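# Push the heat sealer's loaded drawer fully shut

## Task

Close the heat sealer's loaded drawer all the way. It counts only if, at the end, the sealer's light shows blue, the seal sheet is still centred and squarely aligned on the plate, and the sealing frame still rests on that sheet, all of this holding without the robot's help. Afterwards release everything and move the gripper away.

## Robot and tools

Robot: one six-joint arm (big_yam) with a parallel two-finger gripper and a single camera, cam_wrist (616x616), fixed to the wrist. The fingers point along the gripper's +z axis and separate along its y axis. end_effector_position is the spot between the finger pads, roughly 1 cm short of the tips.

Frame: every position is in the scene frame, in metres. Its origin lies on the table surface under the arm's base, +z is up, and +y is to the left when facing along +x. The base can be slightly tilted. The reported hand position can be off, more so at long reach, and motions often finish a centimetre or more from the command, usually low.

Sealer behaviour: once the drawer is fully in and stays in, the sealer locks it and runs a cycle on its own. Light colours: green = ready, amber = locked and cycling, blue = sealed, red = drawer not quite home or cycle failed. To retry, pull the drawer out until green, then push it all the way in again. The sealer is loose on the table; by the end it must be within about a finger's width of its start, upright, and barely rotated. Something may occasionally tug a held part or shove a loose object.

Row format (shared by tools): one list of 8 numbers, x, y, z, qw, qx, qy, qz, opening. x, y, z is an absolute target for end_effector_position in metres; qw..qz is an absolute target orientation quaternion, w first, both in the scene frame. opening ranges -1 (closed) to +1 (fully open, 0.094 m) and is a target finger setting, not an offset.

execute_actions(actions): a list of actions run in sequence. Each action is a table of up to 15 rows, one per 1/30 s control step; a shorter table repeats its final row to fill 15 steps (0.5 s). An action is rejected if its target lies over 0.6 m from the gripper's position at that action's start along any gripper axis; if the first action fails that test, or any action is malformed, nothing runs. Repeat the desired quaternion in every row to hold orientation rather than copying a possibly drifted reported one. An empty list just returns state and images.

move(target, speed, blocking): target is a single 8-number row (absolute pose plus opening). The hand travels a straight path toward it, lasting 0.5 to 10 s (cut off at 10 s). speed is the path's top speed in m/s, 0.002 to 0.5, default 0.25; rotation is capped at twice that in rad/s. The opening is applied at the start. The path ignores obstacles; faster contact hits harder, and aiming farther beyond a contact presses harder. With blocking=false you get a result after 0.5 s while motion continues; poll with wait(0), and use wait or stop before sending more actions or moves. The result adds a "move:" line: done (resting near target), or off_target, moving, held, fault, etc., plus limits: paced means the pose was clipped, held means a check blocked some steps (the arm may then jump faster than speed). The distance to target is reported.

wait(seconds): 0 to 10 s, holding the last command; returns early if a running move ends. stop(): brakes a running move (needs room; fingers continue). zoom_image(camera="cam_wrist", region=[x0,y0,x1,y1]) in image pixels from top-left, at most 504x504. read_manual(section="licences") returns licence text only. finished_scene(scene) ends the given scene number (1 or 2) irreversibly and reports success; the state must hold on its own.

Controller: each step the commanded pose is clipped to 70 mm and 16 degrees from the measured pose; position has priority over orientation. A far target may need several actions; after an action the arm continues only to the last clipped pose. Commands of a few mm may not move the hand. "Hand target" shows the current driven pose; "pose unreachable" means the clearance check (which includes the base mount) altered or blocked the command.

Result lines: gripper position and quaternion; Joint positions and Joint velocities for waist, shoulder, elbow, wrist pitch, wrist yaw, wrist roll (rad, rad/s) then pad gap (m, m/s). Ranges: waist -2.880 to 2.880, shoulder 0.000 to 3.142, elbow 0.000 to 3.019, wrist pitch -1.693 to 1.571, wrist yaw -1.571 to 1.571, wrist roll -2.094 to 2.094. grip_measured is the finger opening on the command scale (readings may be off ~1 mm consistently); holding requires commanding about 0.03 below it. Pad force limit about 50-62 N. Joint torques are raw drive outputs with offsets and noise. Step readings list positions per step; HELD marks steps held back. MOTOR HOT warns from 85 °C; at 100 °C an OVER-TEMPERATURE FAULT drops the arm. FAULT lines stop moves.

Avoid: knocking anything off the table (ends the scene), slams, hard hits, very hard pushes, shifting or tipping the sealer, disturbing the sheet or frame. Push the drawer steadily at modest speed, then open and withdraw.

Each tool is called after "Emit:" as name(argument=value, ...), one argument or row to a line, values as JSON.

## Session

Emit:
execute_actions(
  actions=[],
)

Scene clock: 0.00 s.
end_effector_position=(+0.1505, +0.4177, +0.2491) grip_measured=+1.000 end_effector_quat_wxyz=(-0.004, -0.091, +0.989, +0.118)
Joint positions: [ 1.432  1.437  0.738 -0.382  0.62   1.023  0.094]
Joint velocities: [-0.005 -0.015  0.007 -0.012 -0.022 -0.007  0.   ]
Joint torques (N m, as the arm reports them, + toward a larger angle): no reading
Hand target: +0.154, +0.422, +0.250; -0.002, -0.087, +0.989, +0.121

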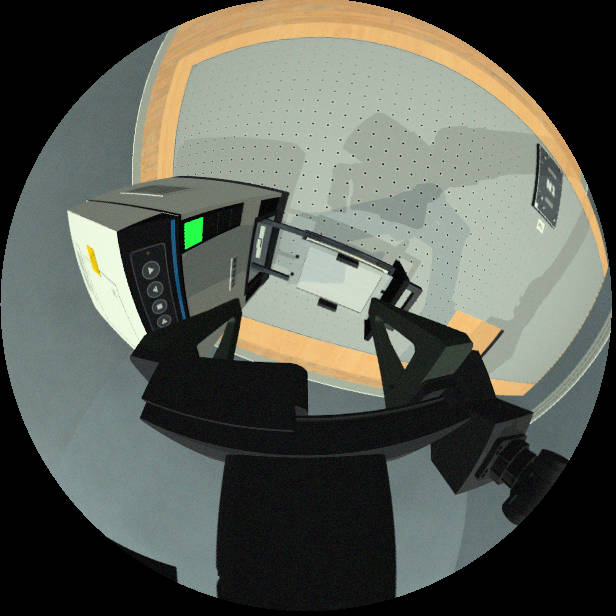

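Emit:
move(
  target=[0.05,0.27,0.22,0,0,1,0,-1],
)

Scene clock: 3.77 s.
end_effector_position=(+0.0556, +0.2681, +0.2191) grip_measured=-0.994 end_effector_quat_wxyz=(-0.001, +0.001, +1.000, +0.002)
Joint positions: [ 1.592  1.497  0.453 -0.452  0.734  1.59   0.   ]
Joint velocities: [-0.005  0.005  0.002 -0.012 -0.007 -0.037 -0.001]
Joint torques (N m, as the arm reports them, + toward a larger angle): [ 8.22 -4.36  4.68 -0.24  0.2   0.  ]
Hand target: +0.052, +0.270, +0.221; +0.000, -0.002, +1.000, +0.002
Off the commanded pose: 0.006 m, 0 deg.
move: done

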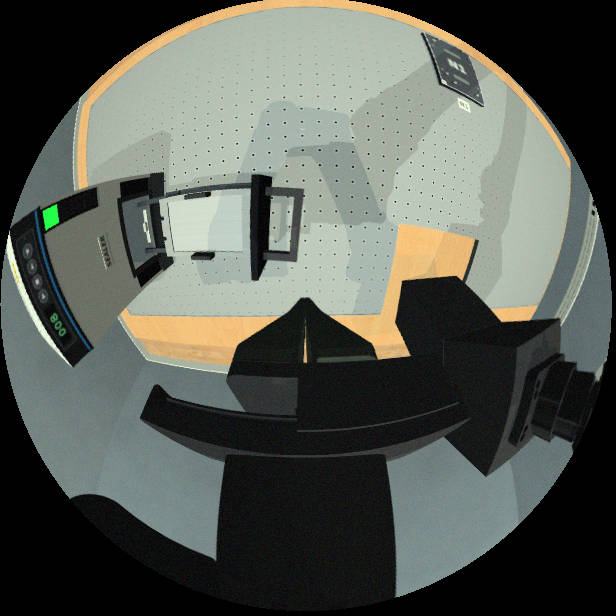

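Emit:
move(
  target=[0.08,0.23,0.12,0,0,0.954,0.3,-1],
)

Emit:
move(
  target=[0.08,0.245,0.075,0,0,0.954,0.3,-1],
  speed=0.08,
)

Scene clock: 7.20 s.
end_effector_position=(+0.0779, +0.2402, +0.1224) grip_measured=-0.994 end_effector_quat_wxyz=(-0.001, +0.008, +0.953, +0.304)
Joint positions: [0.963 2.249 0.118 1.544 0.086 0.712 0.   ]
Joint velocities: [-0.005 -0.005 -0.032 -0.007 -0.007 -0.022 -0.002]
Joint torques (N m, as the arm reports them, + toward a larger angle): [ 4.41 -4.75 -7.21  1.41 -0.38 -0.16]
Hand target: +0.077, +0.231, +0.122; -0.002, +0.005, +0.955, +0.296
Off the commanded pose: 0.011 m, 1 deg.
move: off_target

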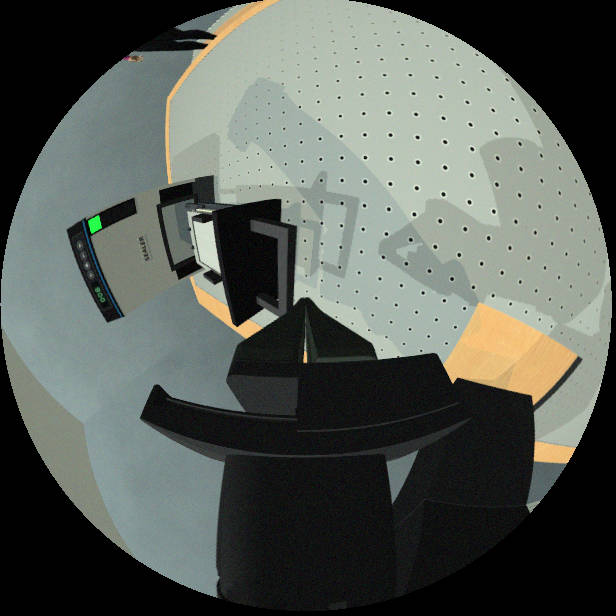

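Scene clock: 8.10 s.
end_effector_position=(+0.0818, +0.2518, +0.0814) grip_measured=-0.994 end_effector_quat_wxyz=(+0.003, +0.004, +0.951, +0.310)
Joint positions: [0.874 2.33  0.225 1.532 0.005 0.652 0.   ]
Joint velocities: [-0.005 -0.015 -0.007  0.012  0.051 -0.037  0.   ]
Joint torques (N m, as the arm reports them, + toward a larger angle): [ 4.37 -5.1  -5.99  0.53 -0.41 -0.23]
Hand target: +0.080, +0.245, +0.075; -0.001, +0.000, +0.954, +0.300
Off the commanded pose: 0.010 m, 1 deg.
move: done

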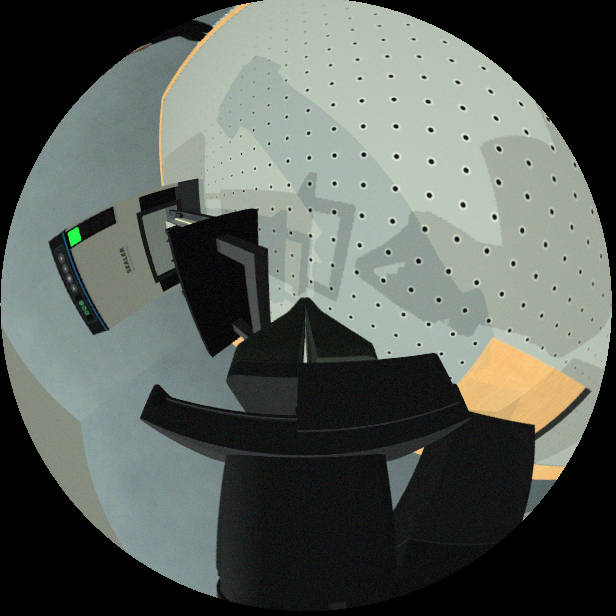

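Emit:
move(
  target=[0.095,0.40,0.078,0,0,0.954,0.3,-1],
  speed=0.03,
)

Scene clock: 13.97 s.
end_effector_position=(+0.0963, +0.3897, +0.0695) grip_measured=-0.994 end_effector_quat_wxyz=(+0.003, -0.002, +0.956, +0.292)
Joint positions: [1.118 2.07  0.513 0.939 0.235 0.782 0.   ]
Joint velocities: [ 0.005 -0.005 -0.012 -0.022 -0.022 -0.022 -0.   ]
Joint torques (N m, as the arm reports them, + toward a larger angle): [10.39 -9.34 -1.24  0.55 -0.12 -0.05]
Hand target: +0.095, +0.399, +0.076; +0.002, -0.001, +0.954, +0.300
Off the commanded pose: 0.013 m, 1 deg.
move: off_target

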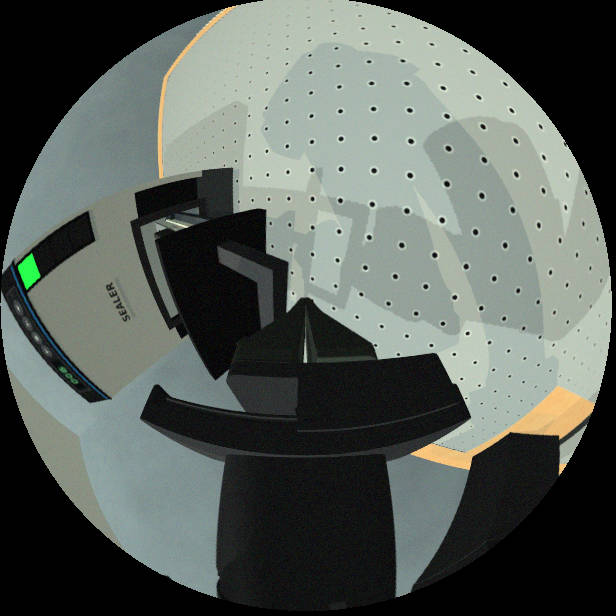

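Emit:
move(
  target=[0.10,0.45,0.088,0,0,0.954,0.3,-1],
  speed=0.02,
)

Scene clock: 17.87 s.
end_effector_position=(+0.1013, +0.4398, +0.0782) grip_measured=-0.994 end_effector_quat_wxyz=(+0.001, -0.001, +0.957, +0.291)
Joint positions: [1.182 2.026 0.622 0.772 0.286 0.823 0.   ]
Joint velocities: [ 0.005 -0.005  0.002  0.007 -0.007  0.007  0.001]
Joint torques (N m, as the arm reports them, + toward a larger angle): [ 11.68 -10.2    0.35   0.58  -0.11  -0.03]
Hand target: +0.100, +0.450, +0.087; +0.001, -0.000, +0.954, +0.300
Off the commanded pose: 0.014 m, 1 deg.
move: off_target

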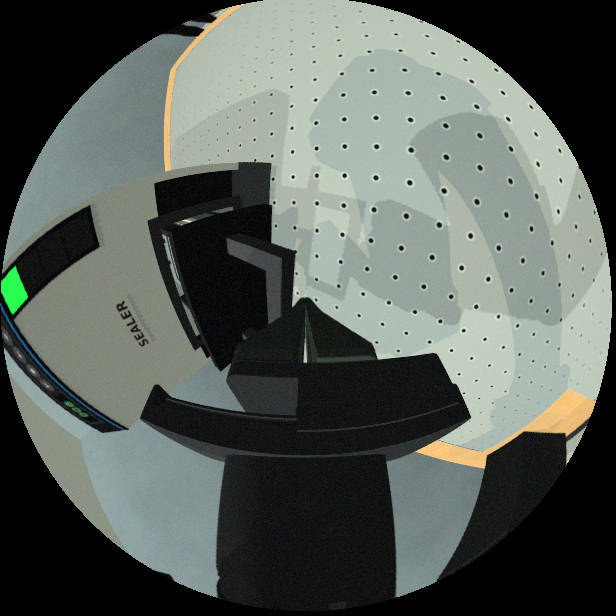

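Emit:
move(
  target=[0.102,0.475,0.086,0,0,0.954,0.3,-1],
  speed=0.015,
)

Scene clock: 21.03 s.
end_effector_position=(+0.1074, +0.4666, +0.0785) grip_measured=-0.994 end_effector_quat_wxyz=(+0.004, +0.001, +0.956, +0.293)
Joint positions: [1.198 2.026 0.689 0.711 0.3   0.834 0.   ]
Joint velocities: [-0.015 -0.005  0.002 -0.012 -0.007 -0.022  0.   ]
Joint torques (N m, as the arm reports them, + toward a larger angle): [12.21 -9.97  0.97  0.61 -0.12 -0.04]
Hand target: +0.102, +0.475, +0.086; +0.000, -0.000, +0.954, +0.300
Off the commanded pose: 0.012 m, 1 deg.
move: off_target

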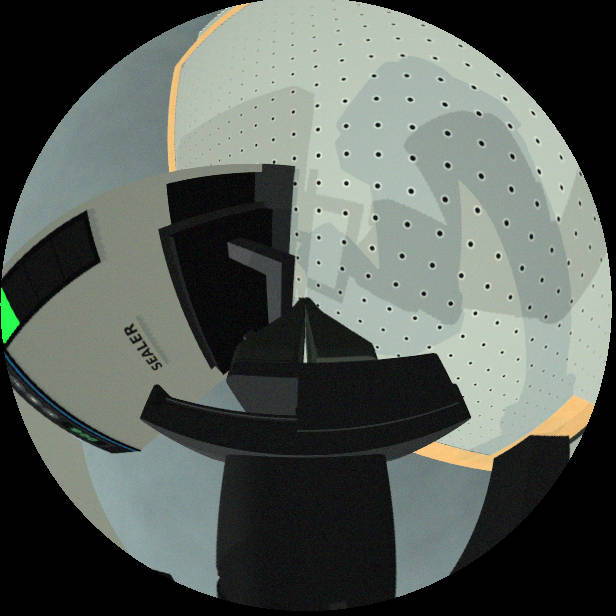

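Emit:
move(
  target=[0.103,0.486,0.086,0,0,0.954,0.3,-1],
  speed=0.01,
)

Scene clock: 23.90 s.
end_effector_position=(+0.1091, +0.4731, +0.0773) grip_measured=-0.994 end_effector_quat_wxyz=(+0.004, +0.002, +0.957, +0.289)
Joint positions: [1.201 2.026 0.711 0.682 0.309 0.84  0.   ]
Joint velocities: [-0.005 -0.005 -0.012 -0.007  0.007  0.037  0.   ]
Joint torques (N m, as the arm reports them, + toward a larger angle): [12.73 -9.92  1.82  0.64 -0.21 -0.04]
Hand target: +0.103, +0.486, +0.086; +0.000, -0.000, +0.954, +0.300
Off the commanded pose: 0.017 m, 1 deg.
move: off_target

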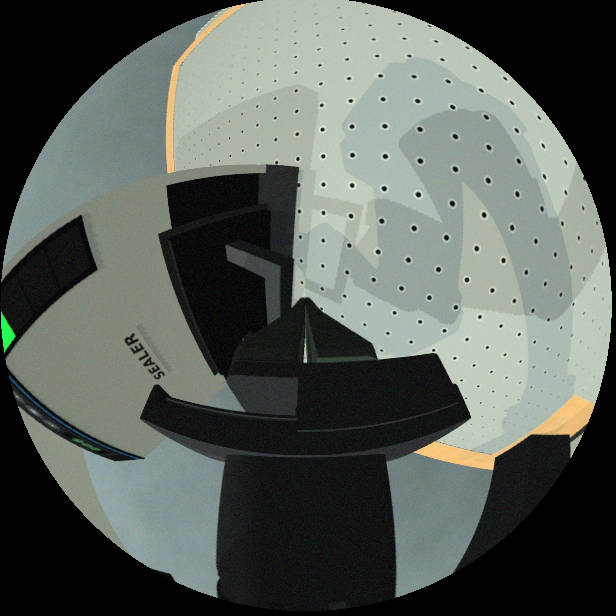

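Emit:
move(
  target=[0.104,0.496,0.088,0,0,0.945,0.327,-1],
  speed=0.01,
)

Scene clock: 29.10 s.
end_effector_position=(+0.1048, +0.4754, +0.0774) grip_measured=-0.994 end_effector_quat_wxyz=(-0.004, +0.001, +0.954, +0.298)
Joint positions: [1.201 2.035 0.711 0.695 0.285 0.84  0.   ]
Joint velocities: [-0.005 -0.005 -0.002 -0.017 -0.022  0.007 -0.001]
Joint torques (N m, as the arm reports them, + toward a larger angle): [12.33 -9.33  2.26  2.48 -0.92 -0.17]
Hand target: +0.104, +0.496, +0.088; +0.000, +0.000, +0.945, +0.327
Off the commanded pose: 0.023 m, 4 deg.
move: off_target

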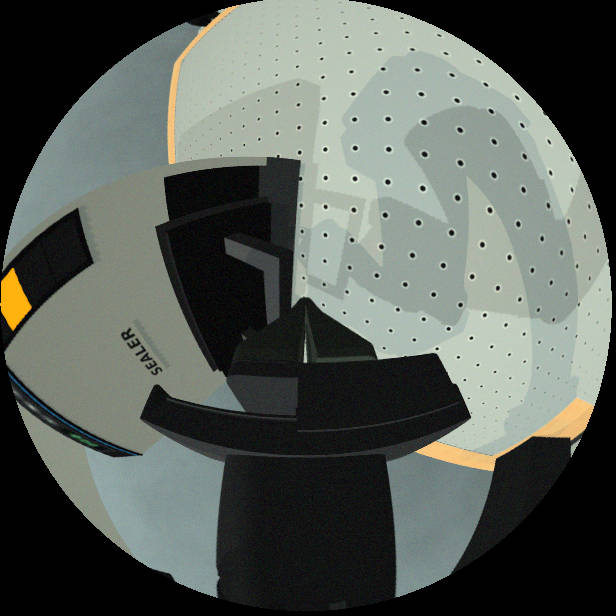

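Emit:
move(
  target=[0.1,0.37,0.1,0,0,0.954,0.3,-1],
  speed=0.1,
)

Emit:
wait(
  seconds=9,
)

Scene clock: 31.17 s.
end_effector_position=(+0.0897, +0.3738, +0.1012) grip_measured=-0.994 end_effector_quat_wxyz=(-0.010, -0.005, +0.954, +0.299)
Joint positions: [1.154 1.981 0.427 0.924 0.235 0.807 0.   ]
Joint velocities: [-0.005 -0.015 -0.012 -0.007 -0.051 -0.007 -0.001]
Joint torques (N m, as the arm reports them, + toward a larger angle): [ 6.43 -9.21 -2.43  1.69 -0.33 -0.26]
Hand target: +0.100, +0.370, +0.101; -0.000, +0.000, +0.954, +0.300
Off the commanded pose: 0.011 m, 1 deg.
move: off_target

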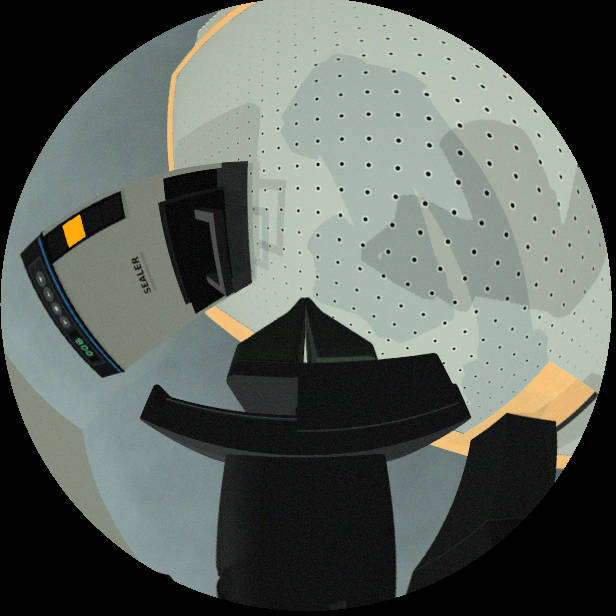

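Scene clock: 40.17 s.
end_effector_position=(+0.0897, +0.3739, +0.1012) grip_measured=-0.994 end_effector_quat_wxyz=(-0.009, -0.005, +0.954, +0.299)
Joint positions: [1.154 1.981 0.427 0.924 0.235 0.806 0.   ]
Joint velocities: [ 0.015 -0.005 -0.012 -0.007  0.007 -0.051 -0.   ]
Joint torques (N m, as the arm reports them, + toward a larger angle): [ 6.3  -8.71 -2.35  1.63 -0.36 -0.22]
Hand target: +0.100, +0.370, +0.101; -0.000, +0.000, +0.954, +0.300
Off the commanded pose: 0.011 m, 1 deg.
wait: 9.00 s; at rest by 0.17 s

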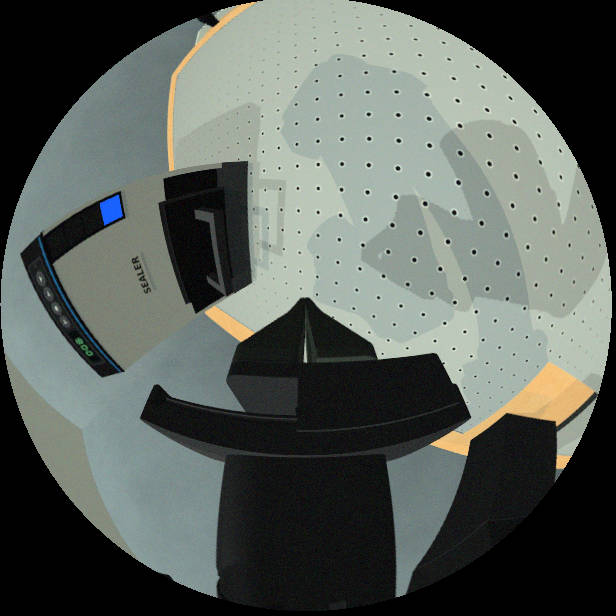

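Emit:
finished_scene(
  scene=1,
)

The scene is finished: the task was done.


## Next scene

The same job, from a new start.

Emit:
execute_actions(
  actions=[],
)

Scene clock: 0.00 s.
end_effector_position=(+0.3515, -0.5350, +0.3955) grip_measured=+1.000 end_effector_quat_wxyz=(+0.063, +0.655, +0.753, +0.008)
Joint positions: [-1.412  1.787  1.641 -1.236 -0.822  0.162  0.094]
Joint velocities: [-0.005 -0.005  0.007 -0.002 -0.022 -0.007  0.   ]
Joint torques (N m, as the arm reports them, + toward a larger angle): no reading
Hand target: +0.357, -0.538, +0.397; +0.066, +0.650, +0.757, +0.006

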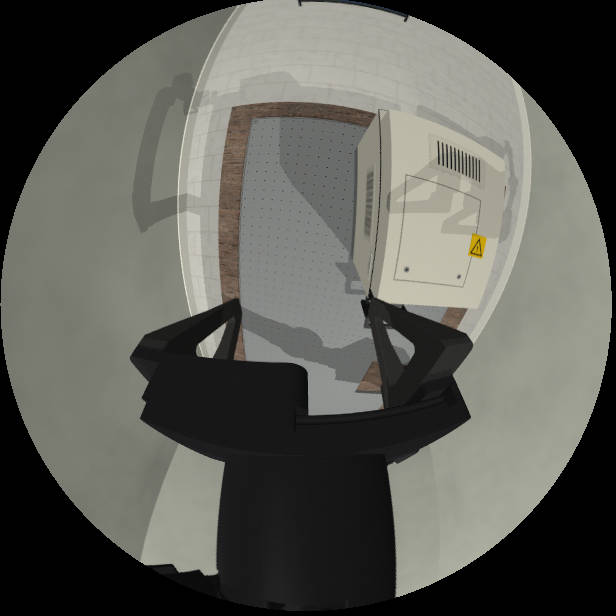

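Emit:
move(
  target=[0.2,-0.22,0.36,0,0.707,0.707,0,-1],
)

Scene clock: 2.33 s.
end_effector_position=(+0.2026, -0.2175, +0.3559) grip_measured=-0.994 end_effector_quat_wxyz=(-0.002, +0.706, +0.708, +0.005)
Joint positions: [-1.508  1.061  0.649 -1.205 -0.742  0.064  0.   ]
Joint velocities: [ 0.005 -0.005 -0.002 -0.007 -0.007 -0.051  0.   ]
Joint torques (N m, as the arm reports them, + toward a larger angle): [-4.75 -3.05  7.95 -0.22  0.1  -0.18]
Hand target: +0.200, -0.218, +0.359; -0.001, +0.707, +0.708, +0.002
Off the commanded pose: 0.005 m, 1 deg.
move: done

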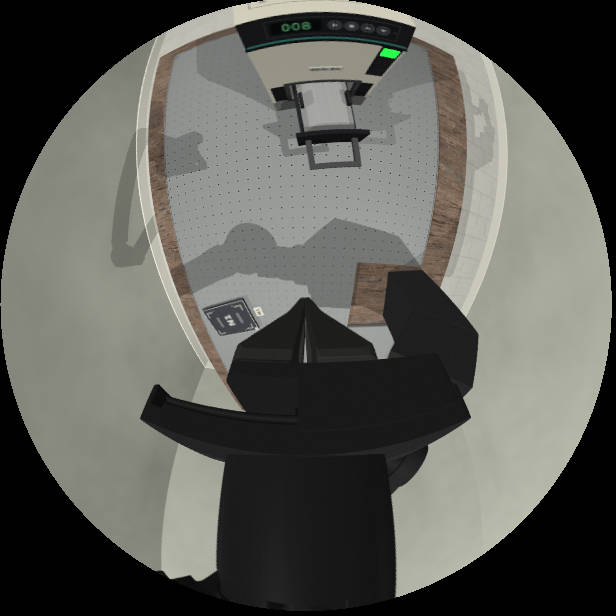

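Emit:
move(
  target=[0.155,-0.285,0.085,0.327,0.627,0.627,-0.327,-1],
  speed=0.15,
)

Scene clock: 8.30 s.
end_effector_position=(+0.1503, -0.2913, +0.0948) grip_measured=-0.994 end_effector_quat_wxyz=(+0.321, +0.624, +0.624, -0.345)
Joint positions: [-0.619  2.182  0.337  1.256  0.451  1.124  0.   ]
Joint velocities: [-0.024 -0.005 -0.022  0.017  0.007 -0.037 -0.   ]
Joint torques (N m, as the arm reports them, + toward a larger angle): [-3.46 -6.41 -5.02  1.53  0.66 -0.01]
Hand target: +0.154, -0.288, +0.091; +0.326, +0.625, +0.625, -0.337
Off the commanded pose: 0.013 m, 2 deg.
move: off_target

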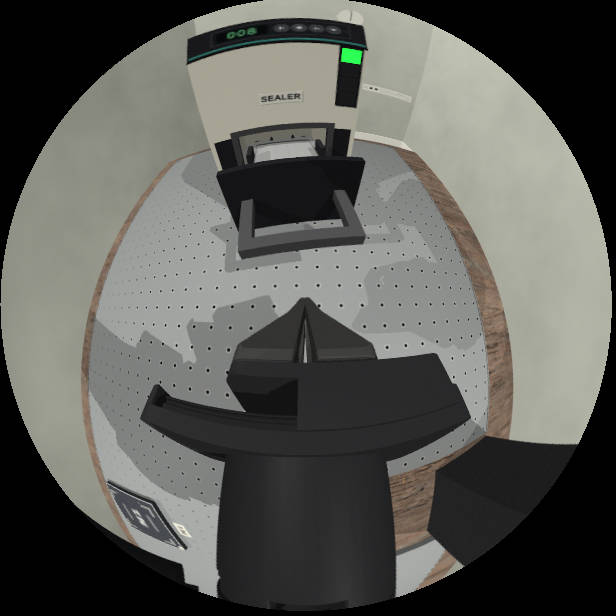

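Emit:
move(
  target=[0.162,-0.36,0.09,0.327,0.627,0.627,-0.327,-1],
  speed=0.03,
)

Scene clock: 11.90 s.
end_effector_position=(+0.1596, -0.3492, +0.0824) grip_measured=-0.994 end_effector_quat_wxyz=(+0.320, +0.630, +0.631, -0.321)
Joint positions: [-0.772  2.181  0.456  1.174  0.273  1.047  0.   ]
Joint velocities: [-0.015 -0.005 -0.007  0.012 -0.007 -0.022 -0.001]
Joint torques (N m, as the arm reports them, + toward a larger angle): [-8.37 -8.85 -3.19  0.62  0.46 -0.17]
Hand target: +0.162, -0.359, +0.089; +0.327, +0.628, +0.626, -0.327
Off the commanded pose: 0.013 m, 1 deg.
move: off_target

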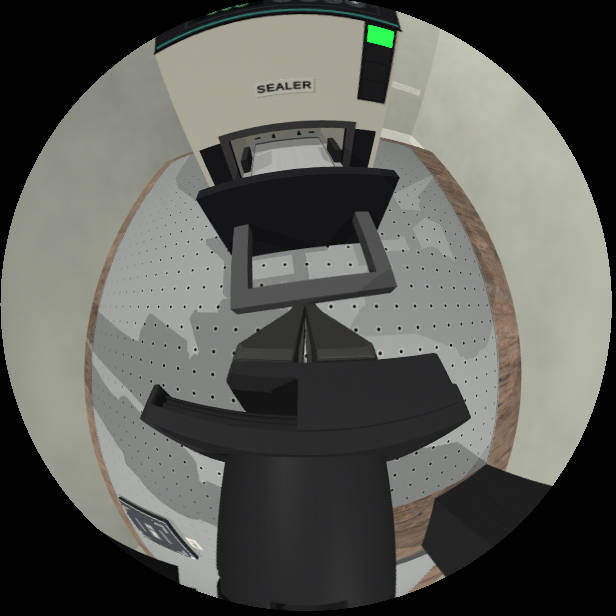

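Tip is slipping under the bar; back off and raise.

Emit:
move(
  target=[0.158,-0.33,0.105,0.327,0.627,0.627,-0.327,-1],
  speed=0.04,
)

Emit:
move(
  target=[0.163,-0.38,0.106,0.327,0.627,0.627,-0.327,-1],
  speed=0.025,
)

Scene clock: 13.93 s.
end_effector_position=(+0.1548, -0.3384, +0.1013) grip_measured=-0.994 end_effector_quat_wxyz=(+0.324, +0.628, +0.625, -0.332)
Joint positions: [-0.772  2.147  0.4    1.199  0.3    1.046  0.   ]
Joint velocities: [ 0.005 -0.005  0.002 -0.012  0.037  0.051 -0.001]
Joint torques (N m, as the arm reports them, + toward a larger angle): [-4.81 -8.61 -5.87  1.71  0.69 -0.02]
Hand target: +0.158, -0.330, +0.105; +0.327, +0.627, +0.627, -0.327
Off the commanded pose: 0.010 m, 1 deg.
move: done

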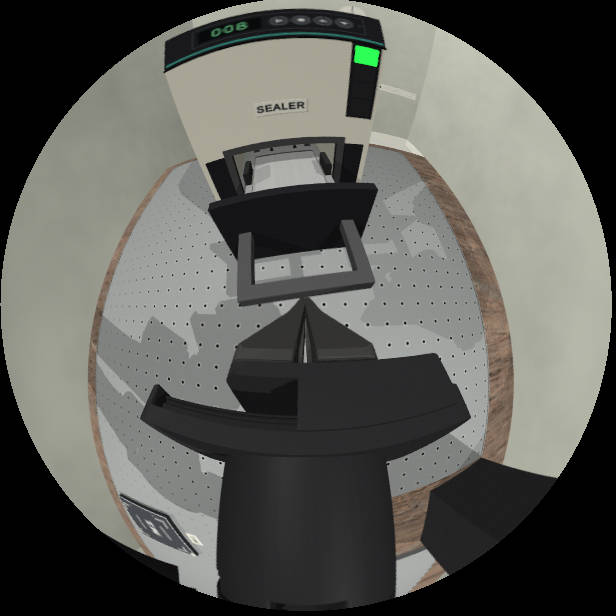

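Scene clock: 15.93 s.
end_effector_position=(+0.1603, -0.3680, +0.0965) grip_measured=-0.994 end_effector_quat_wxyz=(+0.317, +0.630, +0.632, -0.320)
Joint positions: [-0.84   2.135  0.465  1.124  0.211  1.009  0.   ]
Joint velocities: [-0.005 -0.005 -0.007  0.002 -0.066 -0.022 -0.   ]
Joint torques (N m, as the arm reports them, + toward a larger angle): [-9.02 -9.25 -2.26  0.72  0.5  -0.17]
Hand target: +0.163, -0.379, +0.106; +0.327, +0.627, +0.627, -0.327
Off the commanded pose: 0.016 m, 2 deg.
move: off_target

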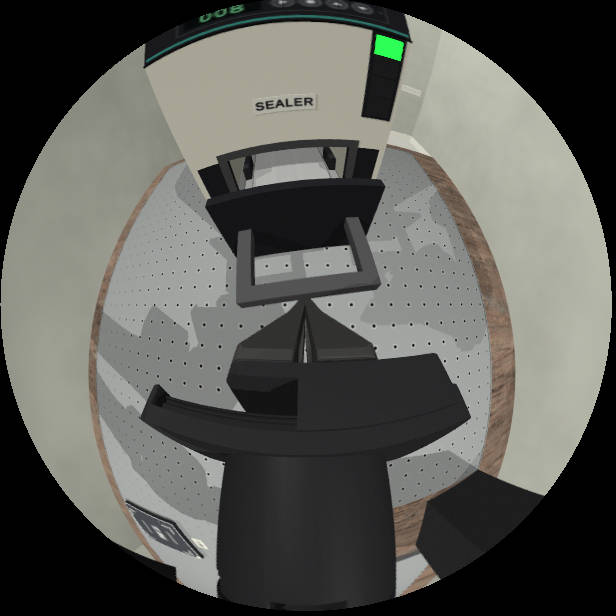

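Pushing well.

Emit:
move(
  target=[0.178,-0.47,0.106,0.327,0.627,0.627,-0.327,-1],
  speed=0.03,
)

Scene clock: 20.23 s.
end_effector_position=(+0.1701, -0.4359, +0.0842) grip_measured=-0.994 end_effector_quat_wxyz=(+0.295, +0.635, +0.642, -0.312)
Joint positions: [-0.944  2.133  0.639  0.917  0.092  0.943  0.   ]
Joint velocities: [-0.015 -0.015  0.007 -0.022  0.022 -0.022 -0.001]
Joint torques (N m, as the arm reports them, + toward a larger angle): [-12.6  -10.3    2.21   1.22   0.88  -0.14]
Hand target: +0.177, -0.468, +0.106; +0.326, +0.628, +0.626, -0.327
Off the commanded pose: 0.041 m, 5 deg.
move: off_target

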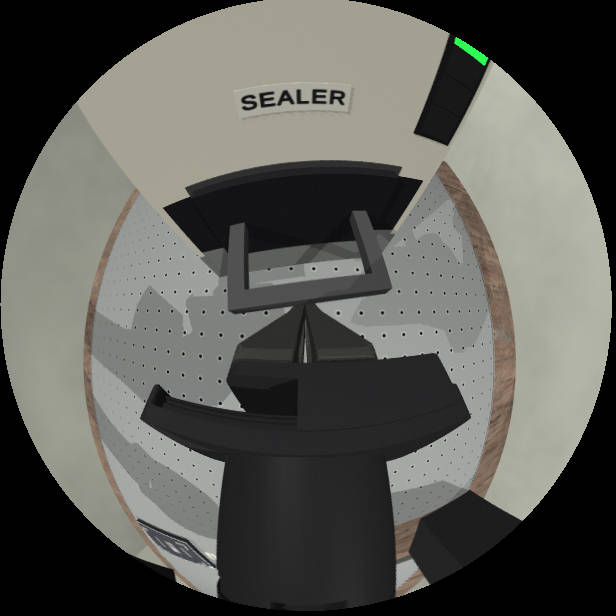

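Emit:
move(
  target=[0.168,-0.41,0.106,0.327,0.627,0.627,-0.327,-1],
  speed=0.04,
)

Emit:
move(
  target=[0.176,-0.46,0.112,0.327,0.627,0.627,-0.327,-1],
  speed=0.02,
)

Scene clock: 22.30 s.
end_effector_position=(+0.1585, -0.4187, +0.1076) grip_measured=-0.994 end_effector_quat_wxyz=(+0.321, +0.629, +0.623, -0.336)
Joint positions: [-0.939  2.122  0.554  1.032  0.165  0.959  0.   ]
Joint velocities: [-0.005  0.005  0.012 -0.002  0.051 -0.007  0.   ]
Joint torques (N m, as the arm reports them, + toward a larger angle): [-5.92 -9.42 -2.91  1.7   0.64  0.01]
Hand target: +0.168, -0.410, +0.106; +0.327, +0.627, +0.627, -0.327
Off the commanded pose: 0.013 m, 1 deg.
move: off_target

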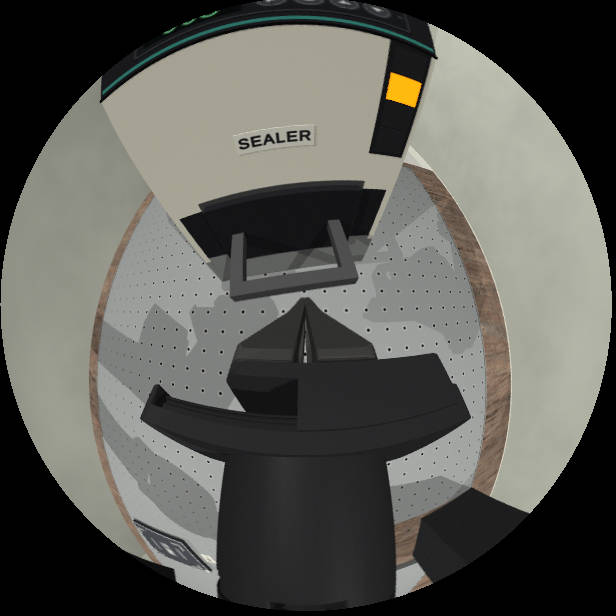

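Scene clock: 24.77 s.
end_effector_position=(+0.1668, -0.4320, +0.0917) grip_measured=-0.994 end_effector_quat_wxyz=(+0.299, +0.635, +0.639, -0.315)
Joint positions: [-0.95   2.122  0.616  0.935  0.096  0.943  0.   ]
Joint velocities: [-0.005 -0.005 -0.017 -0.002 -0.007 -0.037 -0.001]
Joint torques (N m, as the arm reports them, + toward a larger angle): [-11.87 -10.72   1.35   1.21   0.77  -0.11]
Hand target: +0.175, -0.459, +0.112; +0.327, +0.627, +0.627, -0.327
Off the commanded pose: 0.036 m, 4 deg.
move: off_target

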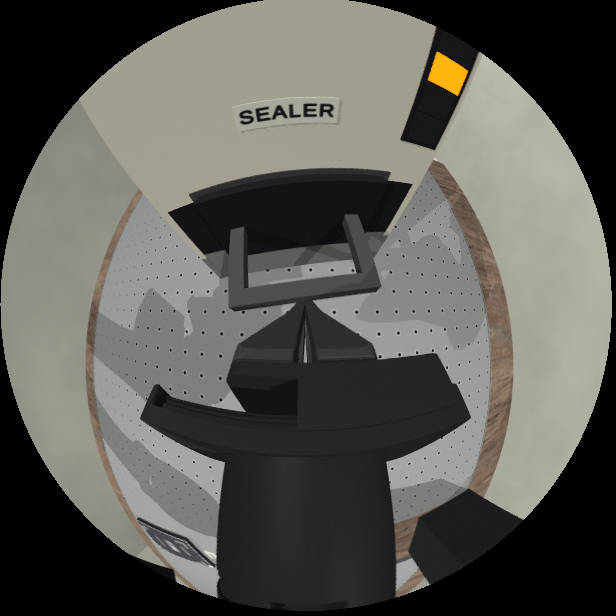

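Emit:
move(
  target=[0.16,-0.33,0.1,0.327,0.627,0.627,-0.327,-1],
  speed=0.1,
)

Emit:
wait(
  seconds=8,
)

Scene clock: 26.73 s.
end_effector_position=(+0.1669, -0.3428, +0.1048) grip_measured=-0.994 end_effector_quat_wxyz=(+0.336, +0.622, +0.625, -0.331)
Joint positions: [-0.765  2.122  0.408  1.192  0.312  1.042  0.   ]
Joint velocities: [-0.005  0.005 -0.012  0.002  0.007  0.037  0.001]
Joint torques (N m, as the arm reports them, + toward a larger angle): [-4.45 -6.8  -5.64  1.66  0.64  0.02]
Hand target: +0.160, -0.331, +0.101; +0.327, +0.626, +0.627, -0.328
Off the commanded pose: 0.015 m, 1 deg.
move: off_target

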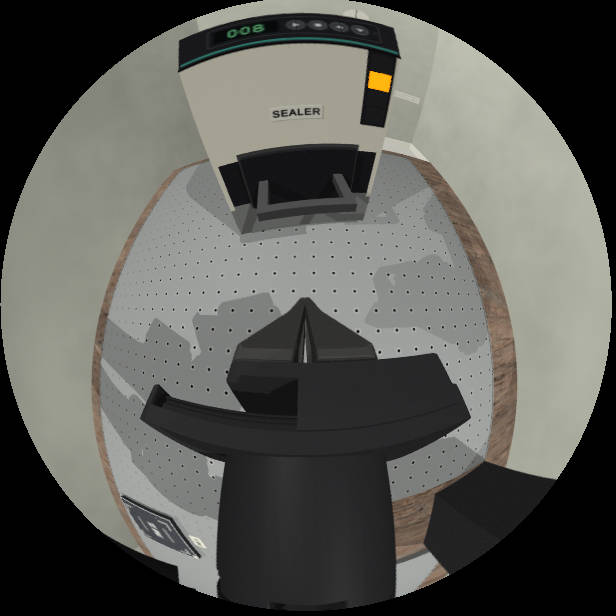

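Scene clock: 34.73 s.
end_effector_position=(+0.1669, -0.3428, +0.1048) grip_measured=-0.994 end_effector_quat_wxyz=(+0.336, +0.623, +0.624, -0.331)
Joint positions: [-0.765  2.122  0.408  1.192  0.312  1.045  0.   ]
Joint velocities: [-0.005 -0.015  0.012 -0.002 -0.037  0.022  0.001]
Joint torques (N m, as the arm reports them, + toward a larger angle): [-4.54 -6.55 -5.47  1.67  0.64  0.01]
Hand target: +0.160, -0.331, +0.101; +0.327, +0.626, +0.627, -0.328
Off the commanded pose: 0.015 m, 1 deg.
wait: 8.00 s; at rest by 0.17 s

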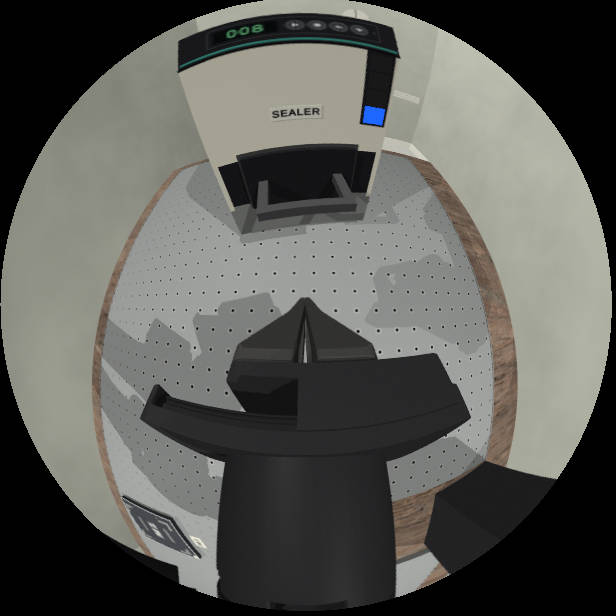

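Emit:
finished_scene(
  scene=2,
)

The scene is finished: the task was done.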